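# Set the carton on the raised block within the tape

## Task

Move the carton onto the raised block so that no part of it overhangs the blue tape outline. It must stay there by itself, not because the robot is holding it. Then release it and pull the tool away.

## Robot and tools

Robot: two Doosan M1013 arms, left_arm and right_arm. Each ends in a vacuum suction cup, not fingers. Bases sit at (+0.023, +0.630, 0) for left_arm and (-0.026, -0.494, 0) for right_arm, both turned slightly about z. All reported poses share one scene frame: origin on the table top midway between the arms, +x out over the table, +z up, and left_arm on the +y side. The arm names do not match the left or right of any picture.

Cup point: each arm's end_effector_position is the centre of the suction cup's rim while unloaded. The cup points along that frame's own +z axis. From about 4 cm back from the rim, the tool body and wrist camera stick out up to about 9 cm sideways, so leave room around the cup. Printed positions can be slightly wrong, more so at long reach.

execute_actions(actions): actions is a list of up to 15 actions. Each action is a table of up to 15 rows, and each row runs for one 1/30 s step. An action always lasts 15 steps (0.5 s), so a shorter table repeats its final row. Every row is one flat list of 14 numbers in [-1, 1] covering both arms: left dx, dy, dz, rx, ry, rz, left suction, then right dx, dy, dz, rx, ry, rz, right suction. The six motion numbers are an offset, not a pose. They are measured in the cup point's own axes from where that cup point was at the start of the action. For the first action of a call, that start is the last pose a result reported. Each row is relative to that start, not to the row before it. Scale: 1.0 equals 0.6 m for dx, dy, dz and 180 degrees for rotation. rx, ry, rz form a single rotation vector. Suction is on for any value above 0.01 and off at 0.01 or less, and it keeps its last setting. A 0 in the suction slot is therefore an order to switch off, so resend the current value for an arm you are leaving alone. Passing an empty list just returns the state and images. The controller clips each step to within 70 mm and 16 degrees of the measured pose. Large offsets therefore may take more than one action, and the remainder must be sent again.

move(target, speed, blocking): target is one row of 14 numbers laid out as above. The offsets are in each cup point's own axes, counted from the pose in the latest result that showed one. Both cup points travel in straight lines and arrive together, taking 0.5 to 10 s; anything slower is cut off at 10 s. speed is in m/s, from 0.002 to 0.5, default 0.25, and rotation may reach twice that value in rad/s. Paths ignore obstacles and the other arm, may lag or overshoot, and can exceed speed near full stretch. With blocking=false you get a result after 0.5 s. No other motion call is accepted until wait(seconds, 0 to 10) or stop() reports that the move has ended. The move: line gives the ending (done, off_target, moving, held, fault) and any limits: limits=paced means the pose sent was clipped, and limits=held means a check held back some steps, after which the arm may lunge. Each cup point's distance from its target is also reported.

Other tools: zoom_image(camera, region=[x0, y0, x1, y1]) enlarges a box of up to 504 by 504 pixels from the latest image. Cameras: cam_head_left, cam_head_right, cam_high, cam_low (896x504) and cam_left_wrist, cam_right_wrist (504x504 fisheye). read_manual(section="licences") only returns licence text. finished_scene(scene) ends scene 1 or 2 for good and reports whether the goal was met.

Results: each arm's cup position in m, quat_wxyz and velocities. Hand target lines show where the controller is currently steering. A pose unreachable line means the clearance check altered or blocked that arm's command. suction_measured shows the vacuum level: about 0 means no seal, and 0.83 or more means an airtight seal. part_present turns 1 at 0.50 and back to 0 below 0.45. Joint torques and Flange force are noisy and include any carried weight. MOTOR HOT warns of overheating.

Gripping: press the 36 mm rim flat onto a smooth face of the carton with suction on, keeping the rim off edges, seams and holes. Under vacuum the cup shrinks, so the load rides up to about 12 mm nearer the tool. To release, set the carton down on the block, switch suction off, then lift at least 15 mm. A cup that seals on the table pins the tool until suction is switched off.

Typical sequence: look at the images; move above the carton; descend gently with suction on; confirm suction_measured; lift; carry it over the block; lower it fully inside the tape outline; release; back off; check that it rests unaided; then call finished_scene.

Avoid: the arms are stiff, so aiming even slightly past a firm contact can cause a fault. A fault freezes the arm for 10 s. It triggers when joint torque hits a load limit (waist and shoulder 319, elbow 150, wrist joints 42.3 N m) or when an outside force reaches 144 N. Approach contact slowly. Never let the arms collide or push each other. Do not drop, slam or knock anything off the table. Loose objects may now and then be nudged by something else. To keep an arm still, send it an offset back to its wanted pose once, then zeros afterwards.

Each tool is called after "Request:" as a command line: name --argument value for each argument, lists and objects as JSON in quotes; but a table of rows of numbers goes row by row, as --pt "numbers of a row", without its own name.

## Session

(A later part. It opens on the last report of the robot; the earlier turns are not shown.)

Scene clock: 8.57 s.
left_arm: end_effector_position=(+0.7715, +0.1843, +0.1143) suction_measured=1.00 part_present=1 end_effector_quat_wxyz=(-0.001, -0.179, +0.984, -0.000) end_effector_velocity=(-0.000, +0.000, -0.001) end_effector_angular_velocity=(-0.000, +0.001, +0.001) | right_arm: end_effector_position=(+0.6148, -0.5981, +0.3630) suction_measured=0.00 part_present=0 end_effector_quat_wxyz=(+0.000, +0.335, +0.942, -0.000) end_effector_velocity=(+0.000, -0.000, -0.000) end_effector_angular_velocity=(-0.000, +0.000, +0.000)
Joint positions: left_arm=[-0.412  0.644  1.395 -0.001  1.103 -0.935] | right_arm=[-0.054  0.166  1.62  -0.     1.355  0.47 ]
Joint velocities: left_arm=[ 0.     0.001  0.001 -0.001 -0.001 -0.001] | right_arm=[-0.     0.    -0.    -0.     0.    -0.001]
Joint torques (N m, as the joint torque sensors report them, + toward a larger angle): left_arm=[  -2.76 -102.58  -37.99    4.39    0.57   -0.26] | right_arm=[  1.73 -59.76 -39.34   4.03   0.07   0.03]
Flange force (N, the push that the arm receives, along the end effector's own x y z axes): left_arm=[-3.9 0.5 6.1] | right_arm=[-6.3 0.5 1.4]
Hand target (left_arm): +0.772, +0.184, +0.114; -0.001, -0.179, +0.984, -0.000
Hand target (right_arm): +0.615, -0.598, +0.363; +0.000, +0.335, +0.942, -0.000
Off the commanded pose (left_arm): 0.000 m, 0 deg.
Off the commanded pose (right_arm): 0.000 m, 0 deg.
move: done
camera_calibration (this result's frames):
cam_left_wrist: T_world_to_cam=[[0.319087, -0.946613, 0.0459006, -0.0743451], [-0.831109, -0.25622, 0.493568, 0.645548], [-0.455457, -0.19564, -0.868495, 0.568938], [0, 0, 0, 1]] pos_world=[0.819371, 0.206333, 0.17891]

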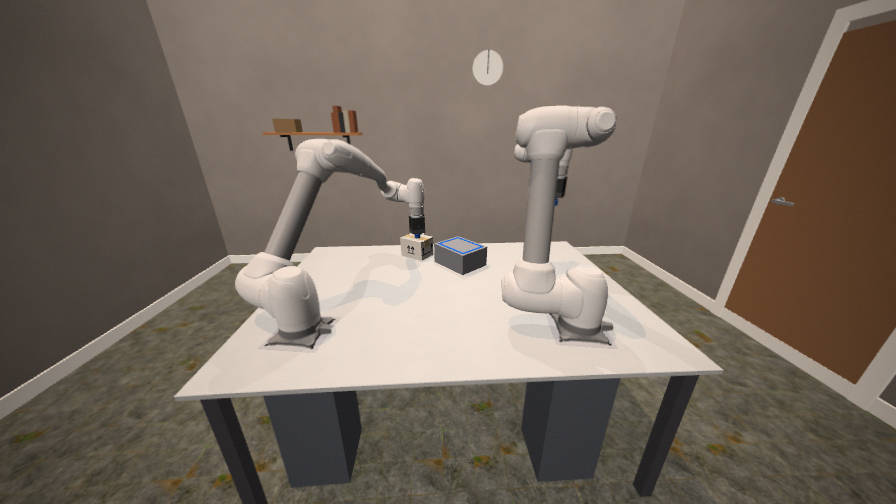

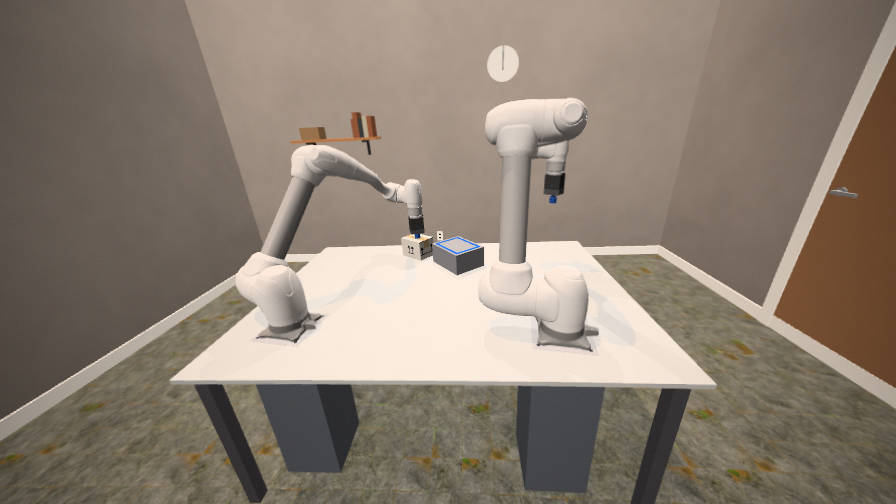

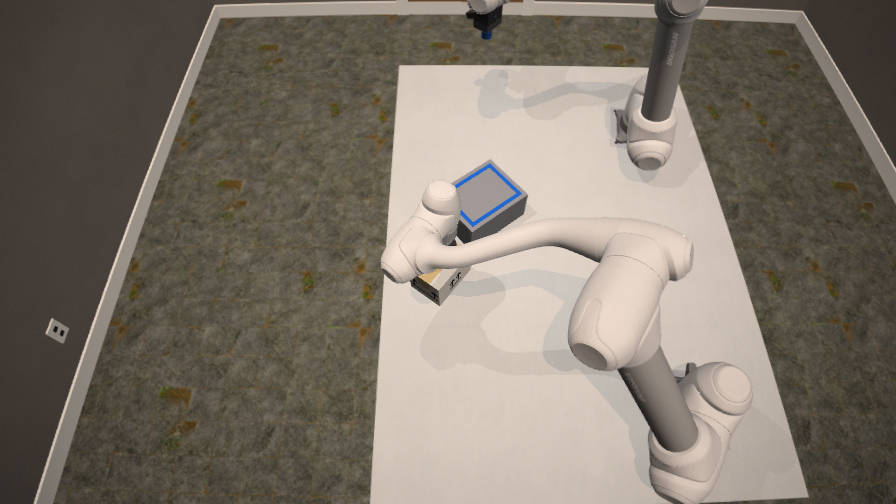

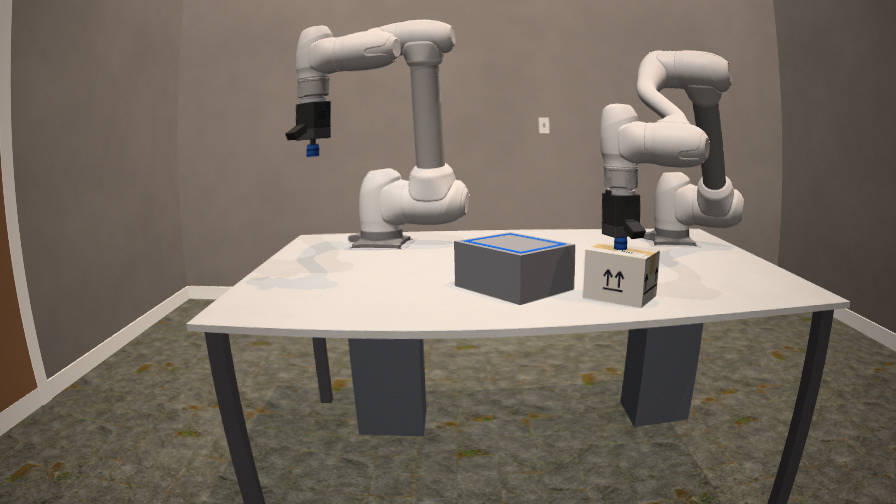

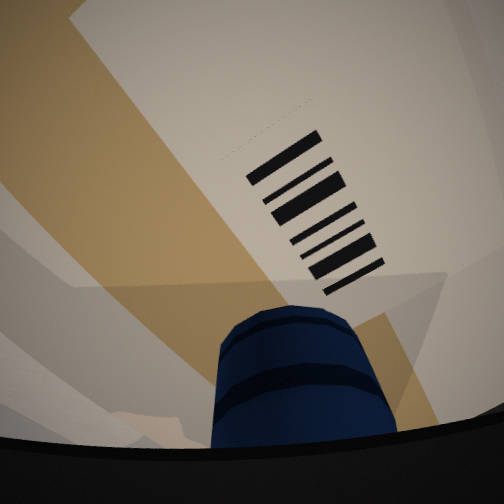

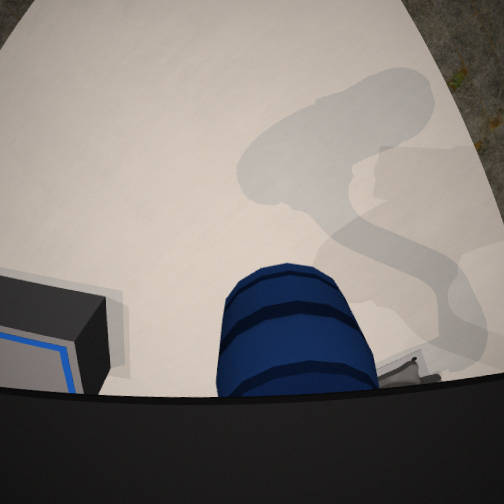

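Request:
move --target '[0,0,-0.25,0,0,0,1,0,0,0,0,0,0,0]' --speed 0.2

Request:
move --target '[0.39,-0.338,0,0,0,0.076,1,0,0,0,0,0,0,0]'

Request:
zoom_image --camera "cam_low" --region '[430,150,610,310]'

Request:
zoom_image --camera "cam_head_left" --region '[415,195,505,285]'

Request:
zoom_image --camera "cam_high" --region '[390,120,550,280]'

Scene clock: 10.70 s.
left_arm: end_effector_position=(+0.7715, +0.1843, +0.2641) suction_measured=1.00 part_present=1 end_effector_quat_wxyz=(-0.001, -0.179, +0.984, -0.000) end_effector_velocity=(-0.000, -0.001, +0.001) end_effector_angular_velocity=(-0.001, +0.001, +0.001) | right_arm: end_effector_position=(+0.6148, -0.5981, +0.3630) suction_measured=0.00 part_present=0 end_effector_quat_wxyz=(+0.000, +0.335, +0.942, -0.000) end_effector_velocity=(-0.000, +0.000, -0.000) end_effector_angular_velocity=(+0.000, +0.000, +0.000)
Joint positions: left_arm=[-0.412  0.558  1.252 -0.001  1.332 -0.935] | right_arm=[-0.054  0.166  1.62  -0.     1.355  0.47 ]
Joint velocities: left_arm=[-0.    -0.    -0.001 -0.002  0.002 -0.001] | right_arm=[ 0.    -0.     0.001 -0.     0.     0.   ]
Joint torques (N m, as the joint torque sensors report them, + toward a larger angle): left_arm=[ -5.63 -95.74 -42.44   4.24  -0.06   0.  ] | right_arm=[  1.33 -59.86 -39.41   4.04   0.18   0.08]
Flange force (N, the push that the arm receives, along the end effector's own x y z axes): left_arm=[-2.6 7.2 5.1] | right_arm=[-5.8 0.8 1.4]
Hand target (left_arm): +0.772, +0.184, +0.264; -0.001, -0.179, +0.984, -0.000
Hand target (right_arm): +0.615, -0.598, +0.363; +0.000, +0.335, +0.942, -0.000
Off the commanded pose (left_arm): 0.000 m, 0 deg.
Off the commanded pose (right_arm): 0.000 m, 0 deg.
move: done
camera_calibration (this result's frames):
cam_left_wrist: T_world_to_cam=[[0.318765, -0.946722, 0.0458866, -0.0809423], [-0.831164, -0.255931, 0.493625, 0.571528], [-0.455582, -0.19549, -0.868464, 0.699113], [0, 0, 0, 1]] pos_world=[0.819338, 0.206311, 0.328748]
cam_right_wrist: T_world_to_cam=[[-0.637644, -0.769483, 0.0361381, -0.0750489], [-0.677594, 0.582578, 0.448854, 0.618401], [-0.366439, 0.261722, -0.892874, 0.792394], [0, 0, 0, 1]] pos_world=[0.661534, -0.625403, 0.432648]

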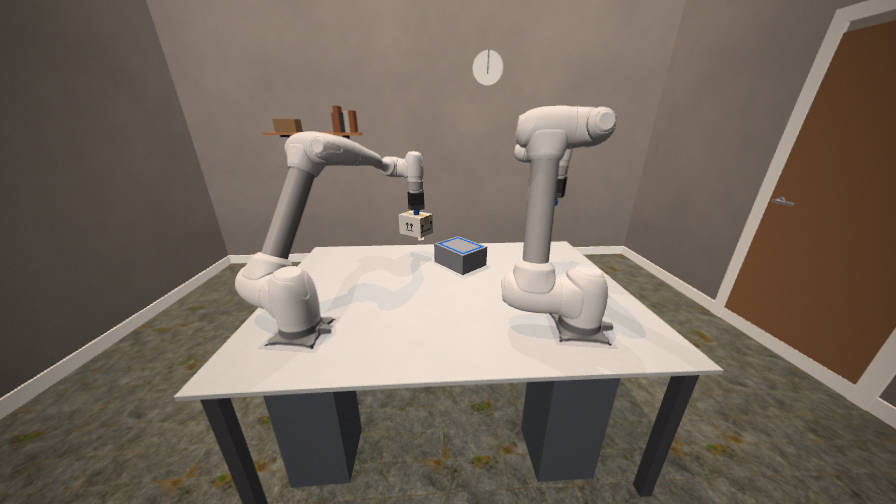

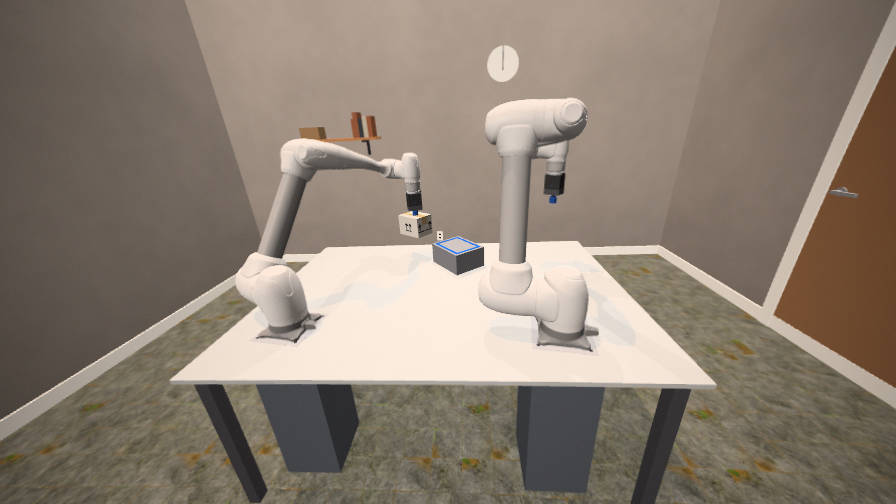

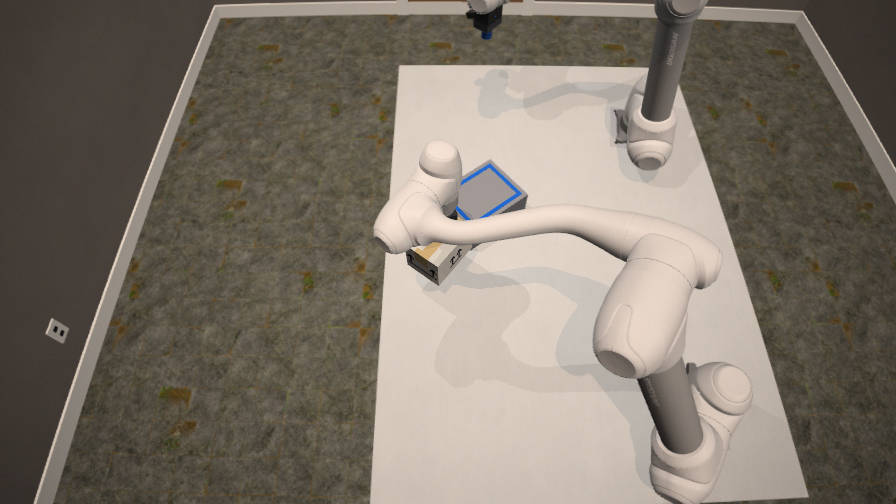

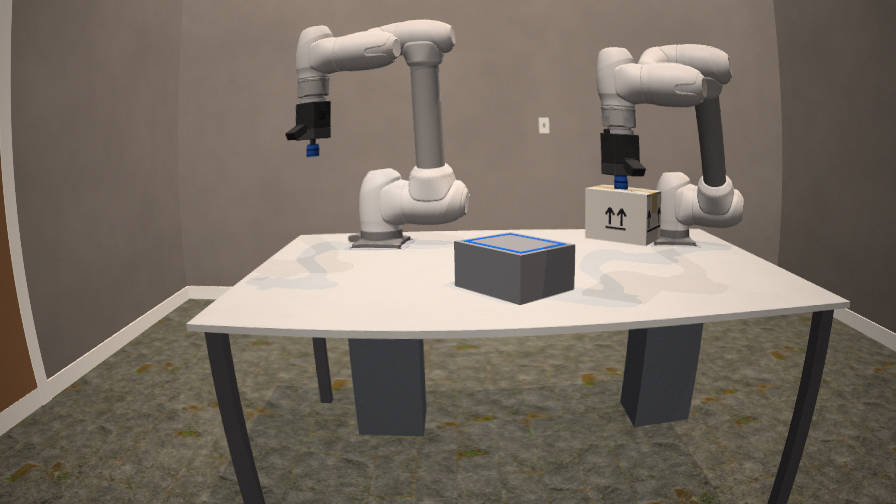

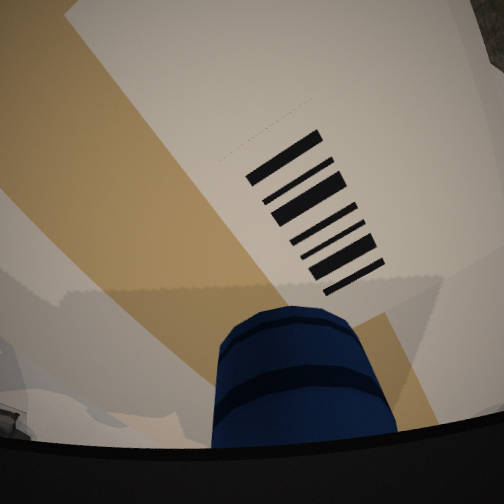

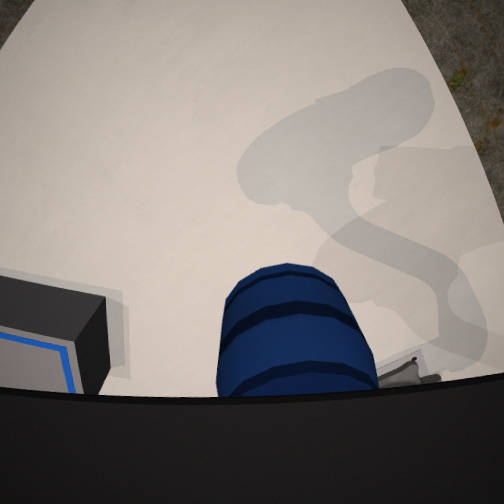

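Scene clock: 12.40 s.
left_arm: end_effector_position=(+0.6234, -0.0873, +0.2642) suction_measured=1.00 part_present=1 end_effector_quat_wxyz=(-0.001, -0.060, +0.998, -0.000) end_effector_velocity=(-0.001, -0.003, +0.000) end_effector_angular_velocity=(-0.002, -0.001, -0.003) | right_arm: end_effector_position=(+0.6148, -0.5981, +0.3630) suction_measured=0.00 part_present=0 end_effector_quat_wxyz=(+0.000, +0.335, +0.942, -0.000) end_effector_velocity=(-0.000, +0.001, +0.001) end_effector_angular_velocity=(+0.000, -0.001, +0.000)
Joint positions: left_arm=[-0.746  0.668  1.07  -0.001  1.404 -1.031] | right_arm=[-0.054  0.166  1.62  -0.     1.355  0.47 ]
Joint velocities: left_arm=[-0.002  0.002 -0.004 -0.001 -0.     0.001] | right_arm=[ 0.001 -0.001  0.     0.     0.     0.   ]
Joint torques (N m, as the joint torque sensors report them, + toward a larger angle): left_arm=[  -7.7  -103.88  -42.62    3.99    0.35    0.16] | right_arm=[  0.88 -60.45 -39.23   4.     0.19   0.02]
Flange force (N, the push that the arm receives, along the end effector's own x y z axes): left_arm=[-2.4 10.3 4.6] | right_arm=[-5.9 2.1 1.2]
Hand target (left_arm): +0.623, -0.087, +0.264; -0.001, -0.060, +0.998, -0.000
Hand target (right_arm): +0.615, -0.598, +0.363; +0.000, +0.335, +0.942, -0.000
Off the commanded pose (left_arm): 0.001 m, 0 deg.
Off the commanded pose (right_arm): 0.000 m, 0 deg.
move: done
camera_calibration (this result's frames):
cam_left_wrist: T_world_to_cam=[[0.0858859, -0.99525, 0.0458421, -0.149839], [-0.86809, -0.0521742, 0.493658, 0.419654], [-0.488921, -0.0821933, -0.868447, 0.609261], [0, 0, 0, 1]] pos_world=[0.675047, -0.0771547, 0.328814]
cam_right_wrist: T_world_to_cam=[[-0.637644, -0.769483, 0.0361383, -0.075049], [-0.677594, 0.582578, 0.448854, 0.618401], [-0.366439, 0.261722, -0.892874, 0.792394], [0, 0, 0, 1]] pos_world=[0.661534, -0.625403, 0.432648]

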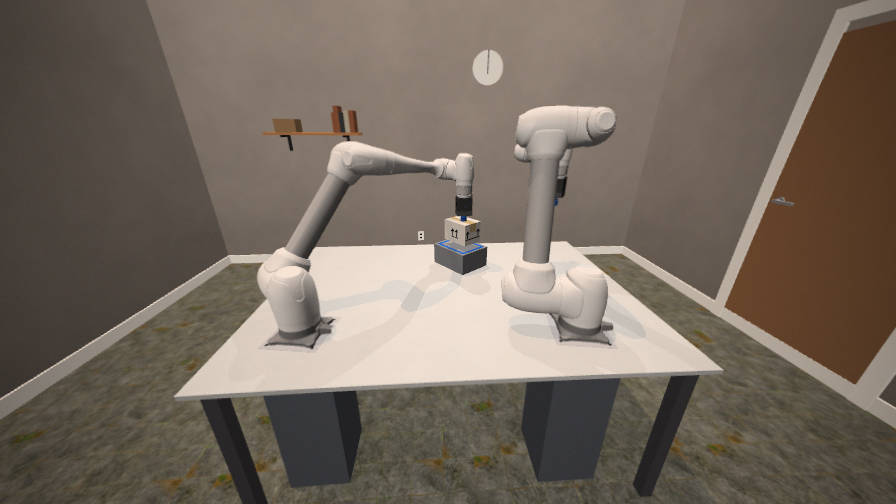

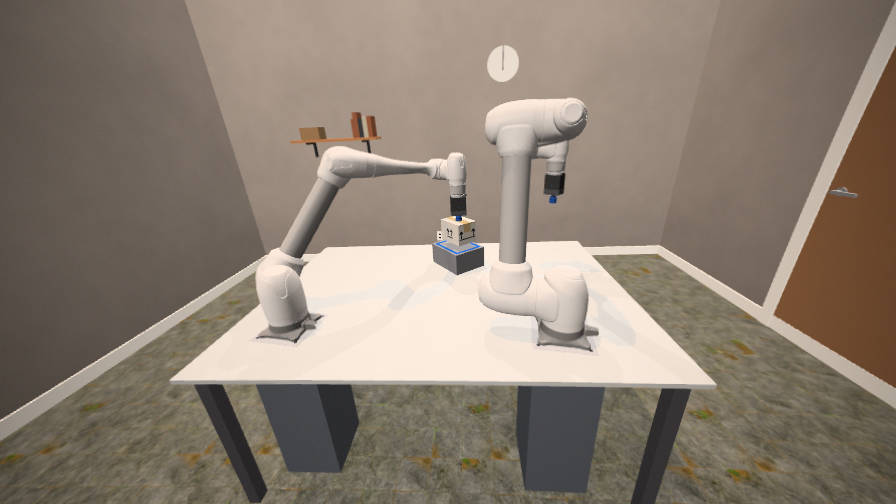

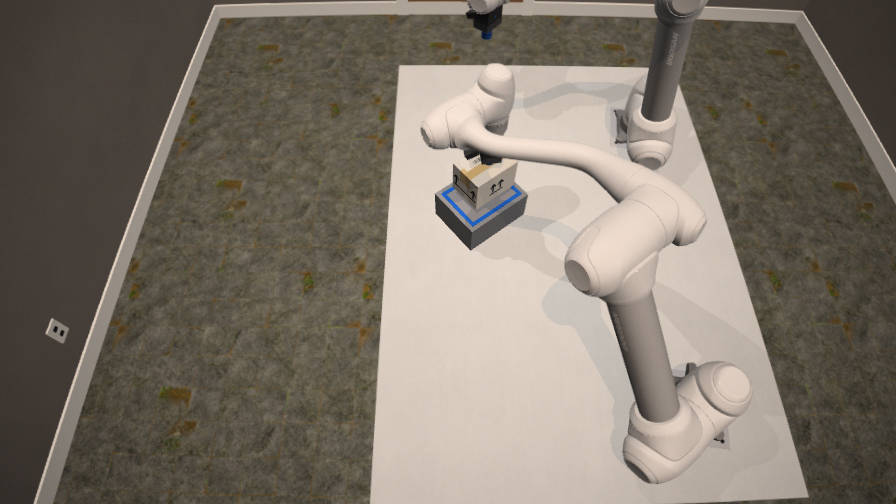

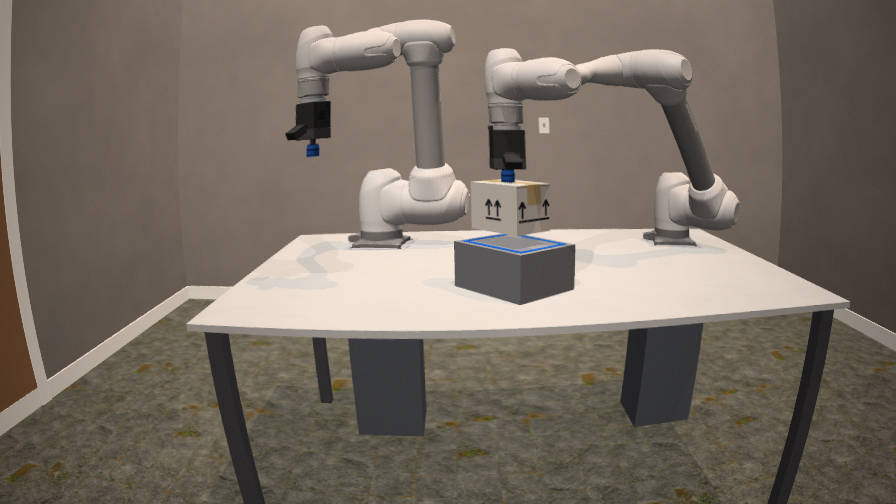

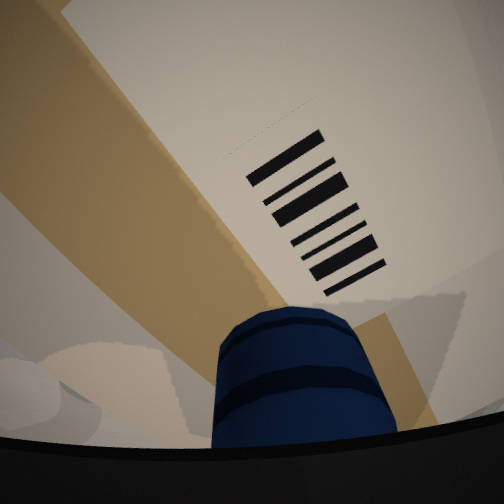

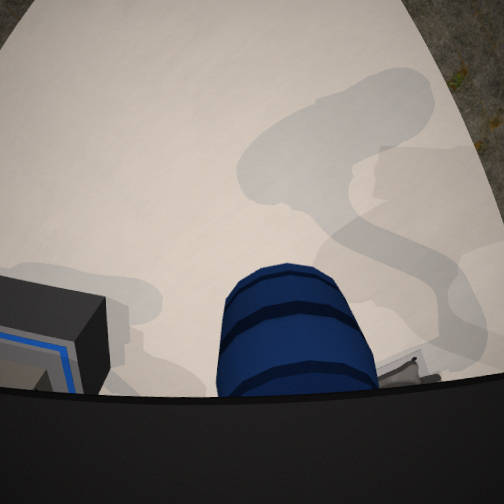

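Region (430, 150, 610, 310) of cam_low's 896x504 image, scaled by 2.800, with more detail than that image has.

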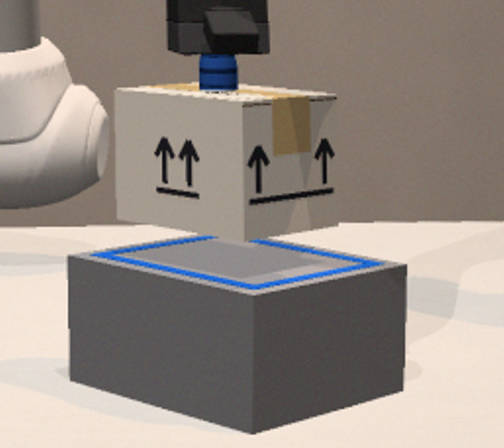

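Region (415, 195, 505, 285) of cam_head_left's 896x504 image, scaled by 5.600, with more detail than that image has.

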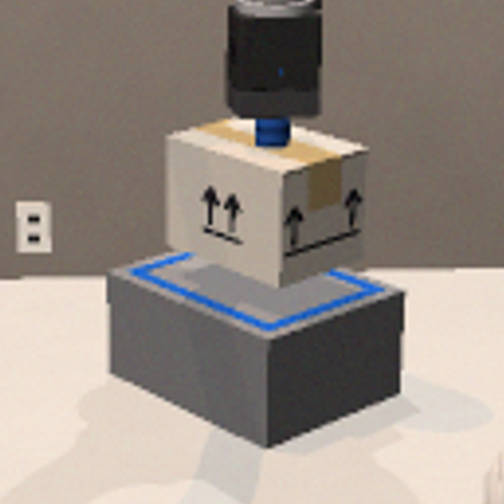

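Region (390, 120, 550, 280) of cam_high's 896x504 image, scaled by 3.150, with more detail than that image has.

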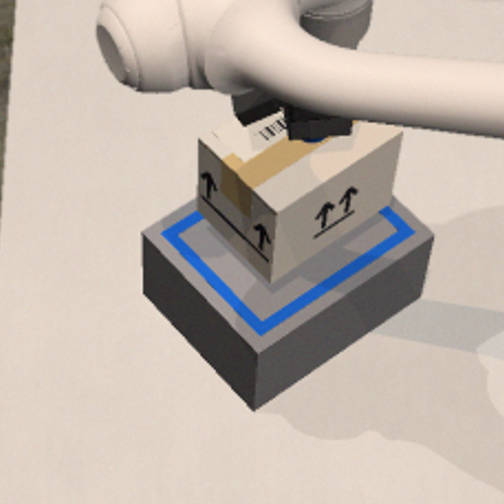

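Request:
move --target '[-0.011,0.012,0.053,0,0,0,1,0,0,0,0,0,0,0]' --speed 0.04

Request:
zoom_image --camera "cam_low" --region '[430,150,610,310]'

Scene clock: 14.43 s.
left_arm: end_effector_position=(+0.6290, -0.0794, +0.2325) suction_measured=1.00 part_present=1 end_effector_quat_wxyz=(-0.001, -0.060, +0.998, -0.000) end_effector_velocity=(+0.000, +0.001, -0.001) end_effector_angular_velocity=(+0.000, +0.001, +0.000) | right_arm: end_effector_position=(+0.6148, -0.5981, +0.3630) suction_measured=0.00 part_present=0 end_effector_quat_wxyz=(+0.000, +0.335, +0.942, -0.000) end_effector_velocity=(-0.000, +0.000, -0.001) end_effector_angular_velocity=(+0.001, +0.002, +0.000)
Joint positions: left_arm=[-0.736  0.675  1.116 -0.001  1.351 -1.021] | right_arm=[-0.054  0.166  1.62  -0.     1.355  0.47 ]
Joint velocities: left_arm=[ 0.001 -0.     0.002 -0.    -0.001  0.   ] | right_arm=[0.001 0.001 0.    0.    0.001 0.   ]
Joint torques (N m, as the joint torque sensors report them, + toward a larger angle): left_arm=[  -5.1  -106.7   -42.32    4.65   -0.1    -0.39] | right_arm=[  0.91 -59.25 -39.11   4.04   0.1    0.09]
Flange force (N, the push that the arm receives, along the end effector's own x y z axes): left_arm=[-3.8 5.7 4.3] | right_arm=[-5.7 1.4 0.9]
Hand target (left_arm): +0.629, -0.079, +0.232; -0.001, -0.060, +0.998, -0.000
Hand target (right_arm): +0.615, -0.598, +0.363; +0.000, +0.335, +0.942, -0.000
Off the commanded pose (left_arm): 0.000 m, 0 deg.
Off the commanded pose (right_arm): 0.000 m, 0 deg.
move: done
camera_calibration (this result's frames):
cam_left_wrist: T_world_to_cam=[[0.0859536, -0.995243, 0.0458636, -0.141051], [-0.868098, -0.0522245, 0.493638, 0.440677], [-0.488895, -0.0822441, -0.868457, 0.585122], [0, 0, 0, 1]] pos_world=[0.680738, -0.0692434, 0.297087]
cam_right_wrist: T_world_to_cam=[[-0.637644, -0.769483, 0.0361382, -0.0750489], [-0.677593, 0.582578, 0.448854, 0.618401], [-0.366439, 0.261722, -0.892874, 0.792394], [0, 0, 0, 1]] pos_world=[0.661534, -0.625403, 0.432648]

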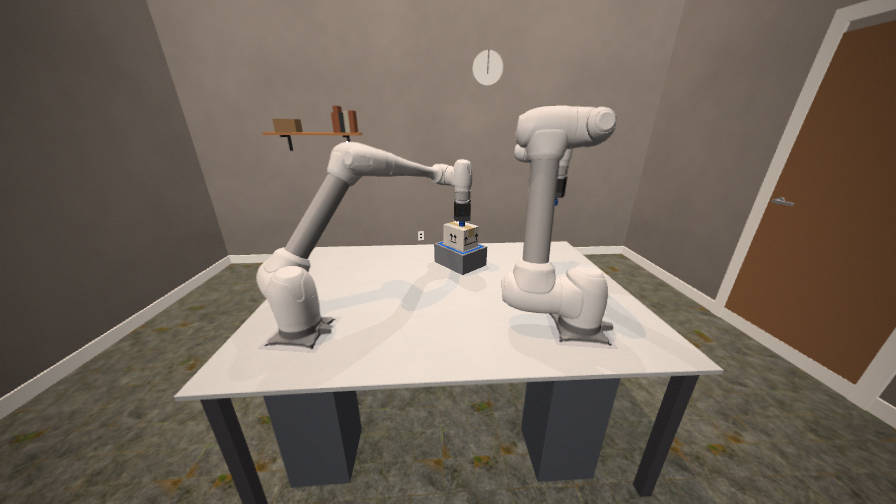

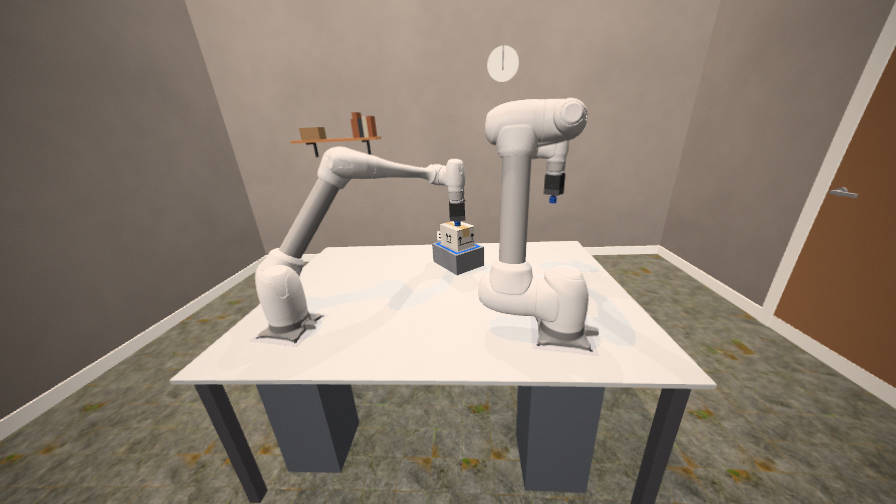

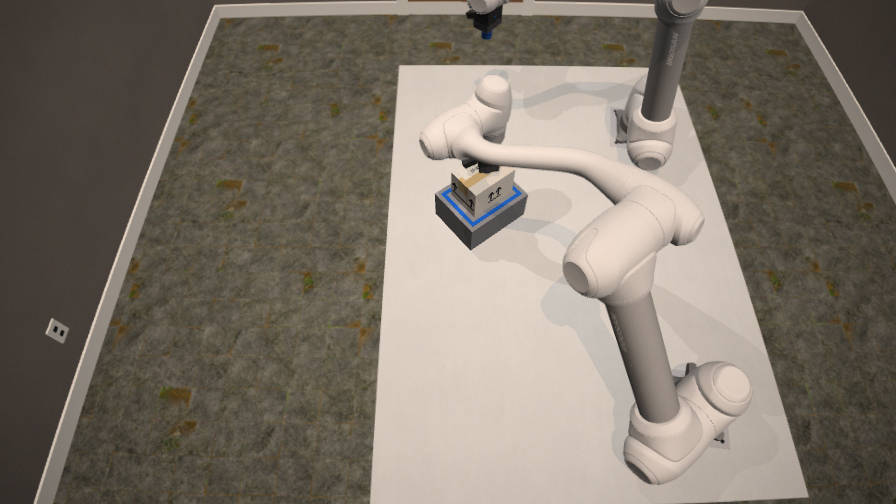

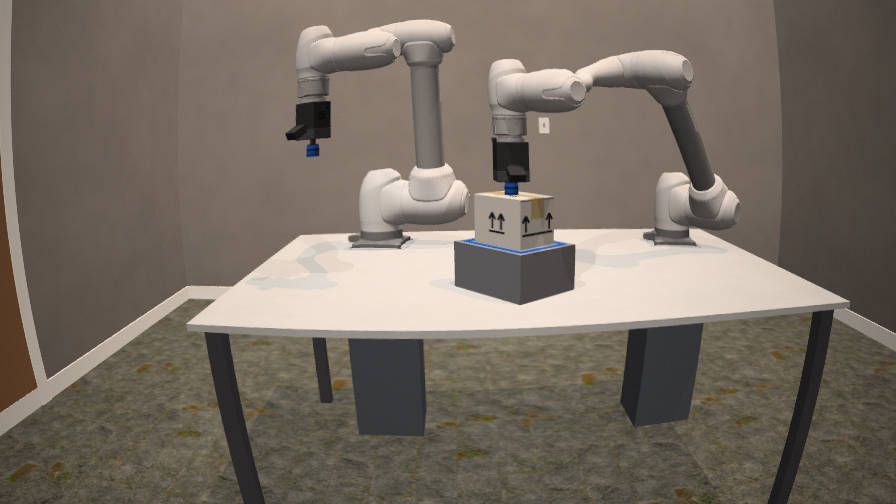

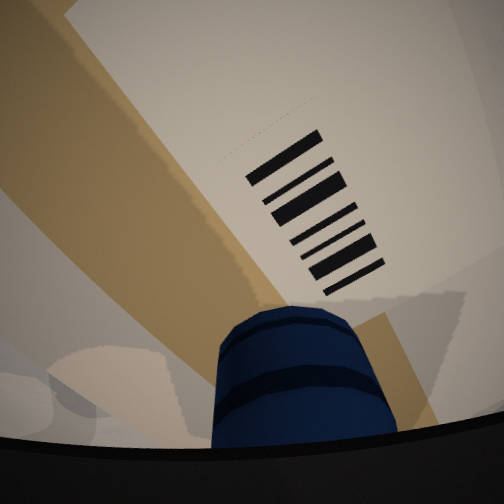

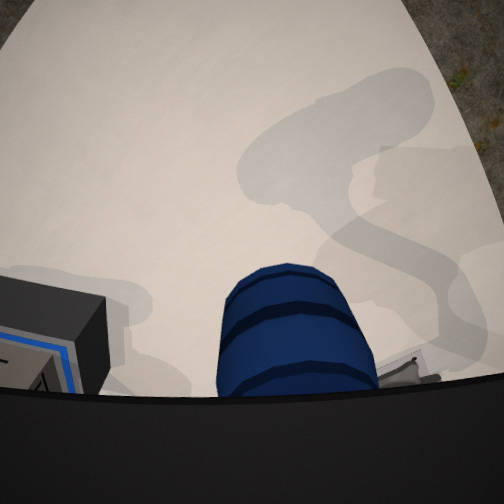

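Region (430, 150, 610, 310) of cam_low's 896x504 image, scaled by 2.800, with more detail than that image has.

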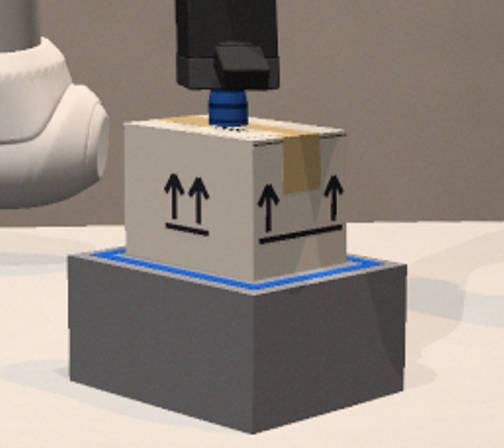

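Within a mm or two.

Request:
execute_actions --actions '[[[0,0,0.001,0,0,0,1,0,0,0,0,0,0,0],[0,0,0.002,0,0,0,1,0,0,0,0,0,0,0],[0,0,0.003,0,0,0,1,0,0,0,0,0,0,0],[0,0,0.004,0,0,0,1,0,0,0,0,0,0,0],[0,0,0.004,0,0,0,1,0,0,0,0,0,0,0],[0,0,0.004,0,0,0,1,0,0,0,0,0,0,0],[0,0,0.004,0,0,0,1,0,0,0,0,0,0,0],[0,0,0.004,0,0,0,0,0,0,0,0,0,0,0]]]'

Scene clock: 16.17 s.
left_arm: end_effector_position=(+0.6291, -0.0794, +0.2303) suction_measured=0.01 part_present=0 end_effector_quat_wxyz=(-0.001, -0.060, +0.998, -0.000) end_effector_velocity=(-0.000, +0.001, -0.001) end_effector_angular_velocity=(+0.002, +0.002, +0.003) | right_arm: end_effector_position=(+0.6148, -0.5981, +0.3630) suction_measured=0.00 part_present=0 end_effector_quat_wxyz=(+0.000, +0.335, +0.942, -0.000) end_effector_velocity=(-0.000, -0.000, -0.002) end_effector_angular_velocity=(+0.001, +0.003, -0.000)
Joint positions: left_arm=[-0.736  0.676  1.118 -0.001  1.347 -1.021] | right_arm=[-0.054  0.166  1.62  -0.     1.355  0.47 ]
Joint velocities: left_arm=[ 0.     0.     0.002 -0.    -0.    -0.002] | right_arm=[-0.001  0.001  0.001  0.     0.    -0.001]
Joint torques (N m, as the joint torque sensors report them, + toward a larger angle): left_arm=[ -1.85 -75.73 -24.86   5.22   0.62  -0.54] | right_arm=[  1.83 -59.77 -39.64   4.12   0.18   0.1 ]
Flange force (N, the push that the arm receives, along the end effector's own x y z axes): left_arm=[0.8 5.9 -26.5] | right_arm=[-6.2 0.0 2.2]
Hand target (left_arm): +0.629, -0.079, +0.230; -0.001, -0.060, +0.998, -0.000
Hand target (right_arm): +0.615, -0.598, +0.363; +0.000, +0.335, +0.942, -0.000
Off the commanded pose (left_arm): 0.000 m, 0 deg.
Off the commanded pose (right_arm): 0.000 m, 0 deg.
camera_calibration (this result's frames):
cam_left_wrist: T_world_to_cam=[[0.0859539, -0.99523, 0.0461465, -0.141043], [-0.868202, -0.052102, 0.493468, 0.441896], [-0.48871, -0.0824799, -0.868539, 0.583148], [0, 0, 0, 1]] pos_world=[0.680768, -0.0692484, 0.294934]

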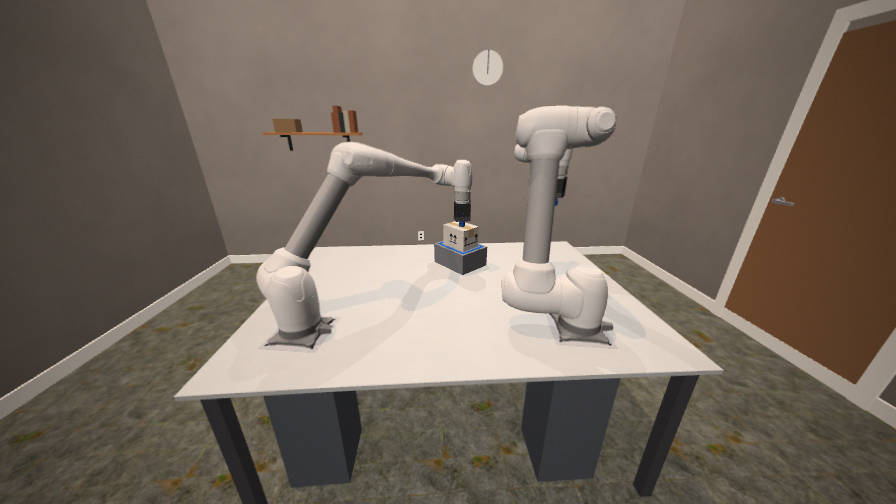

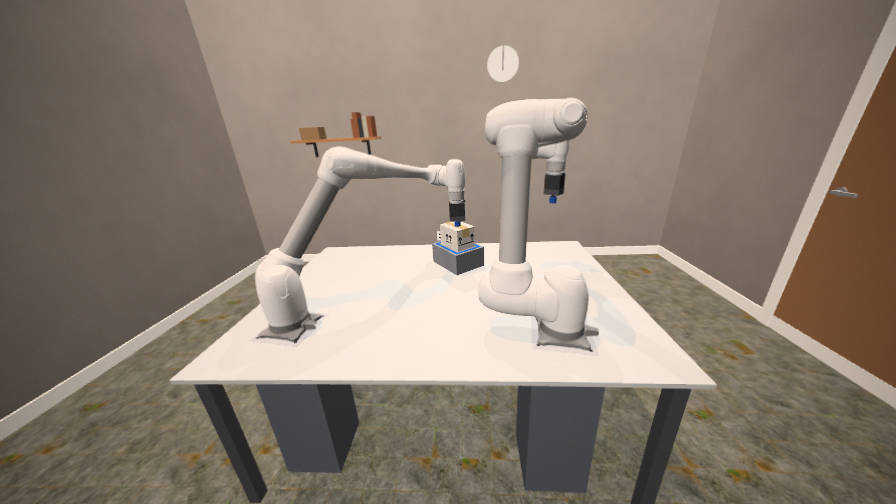

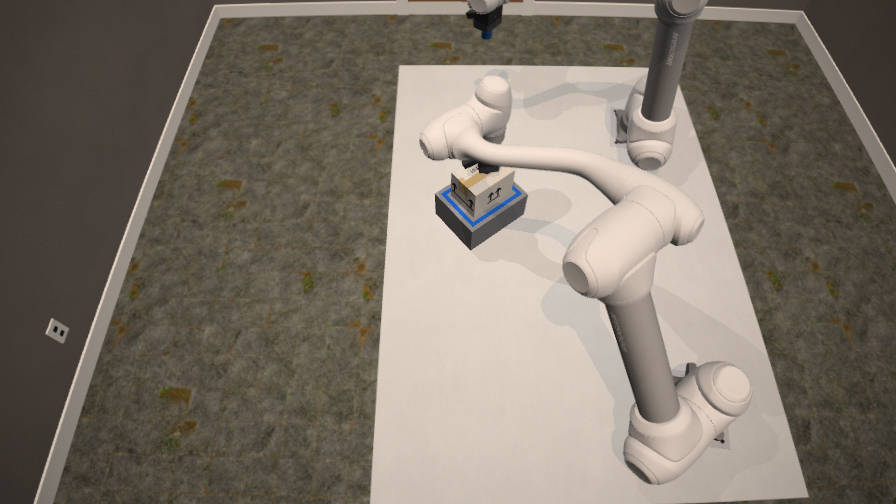

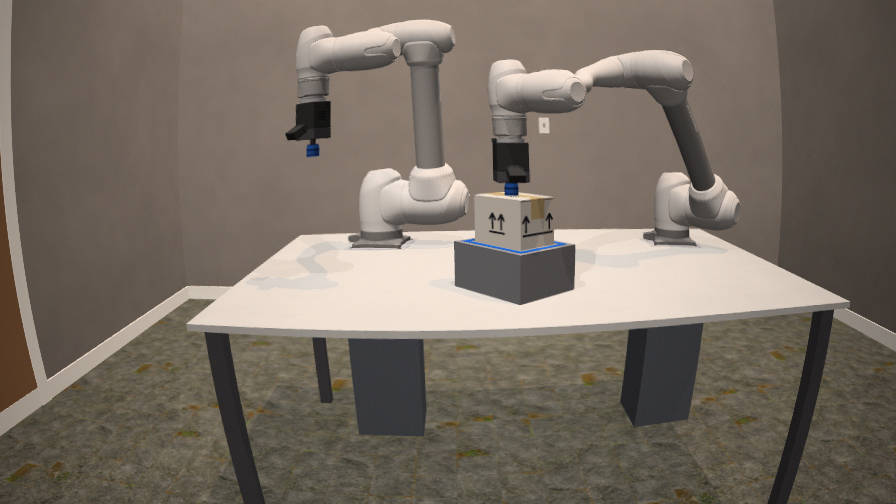

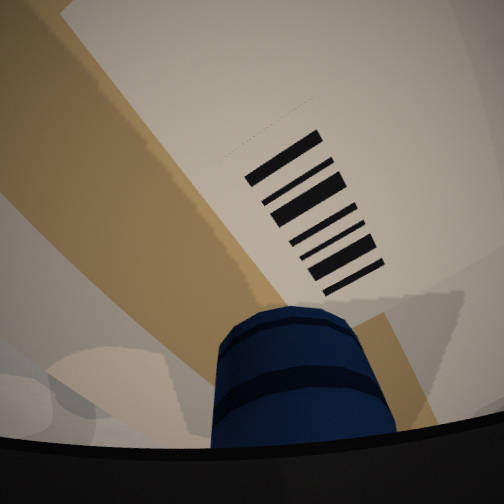

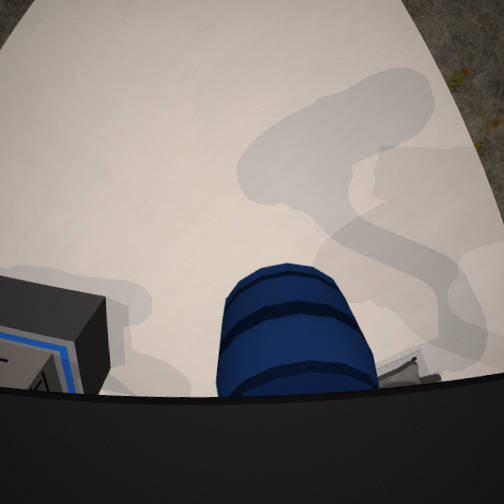

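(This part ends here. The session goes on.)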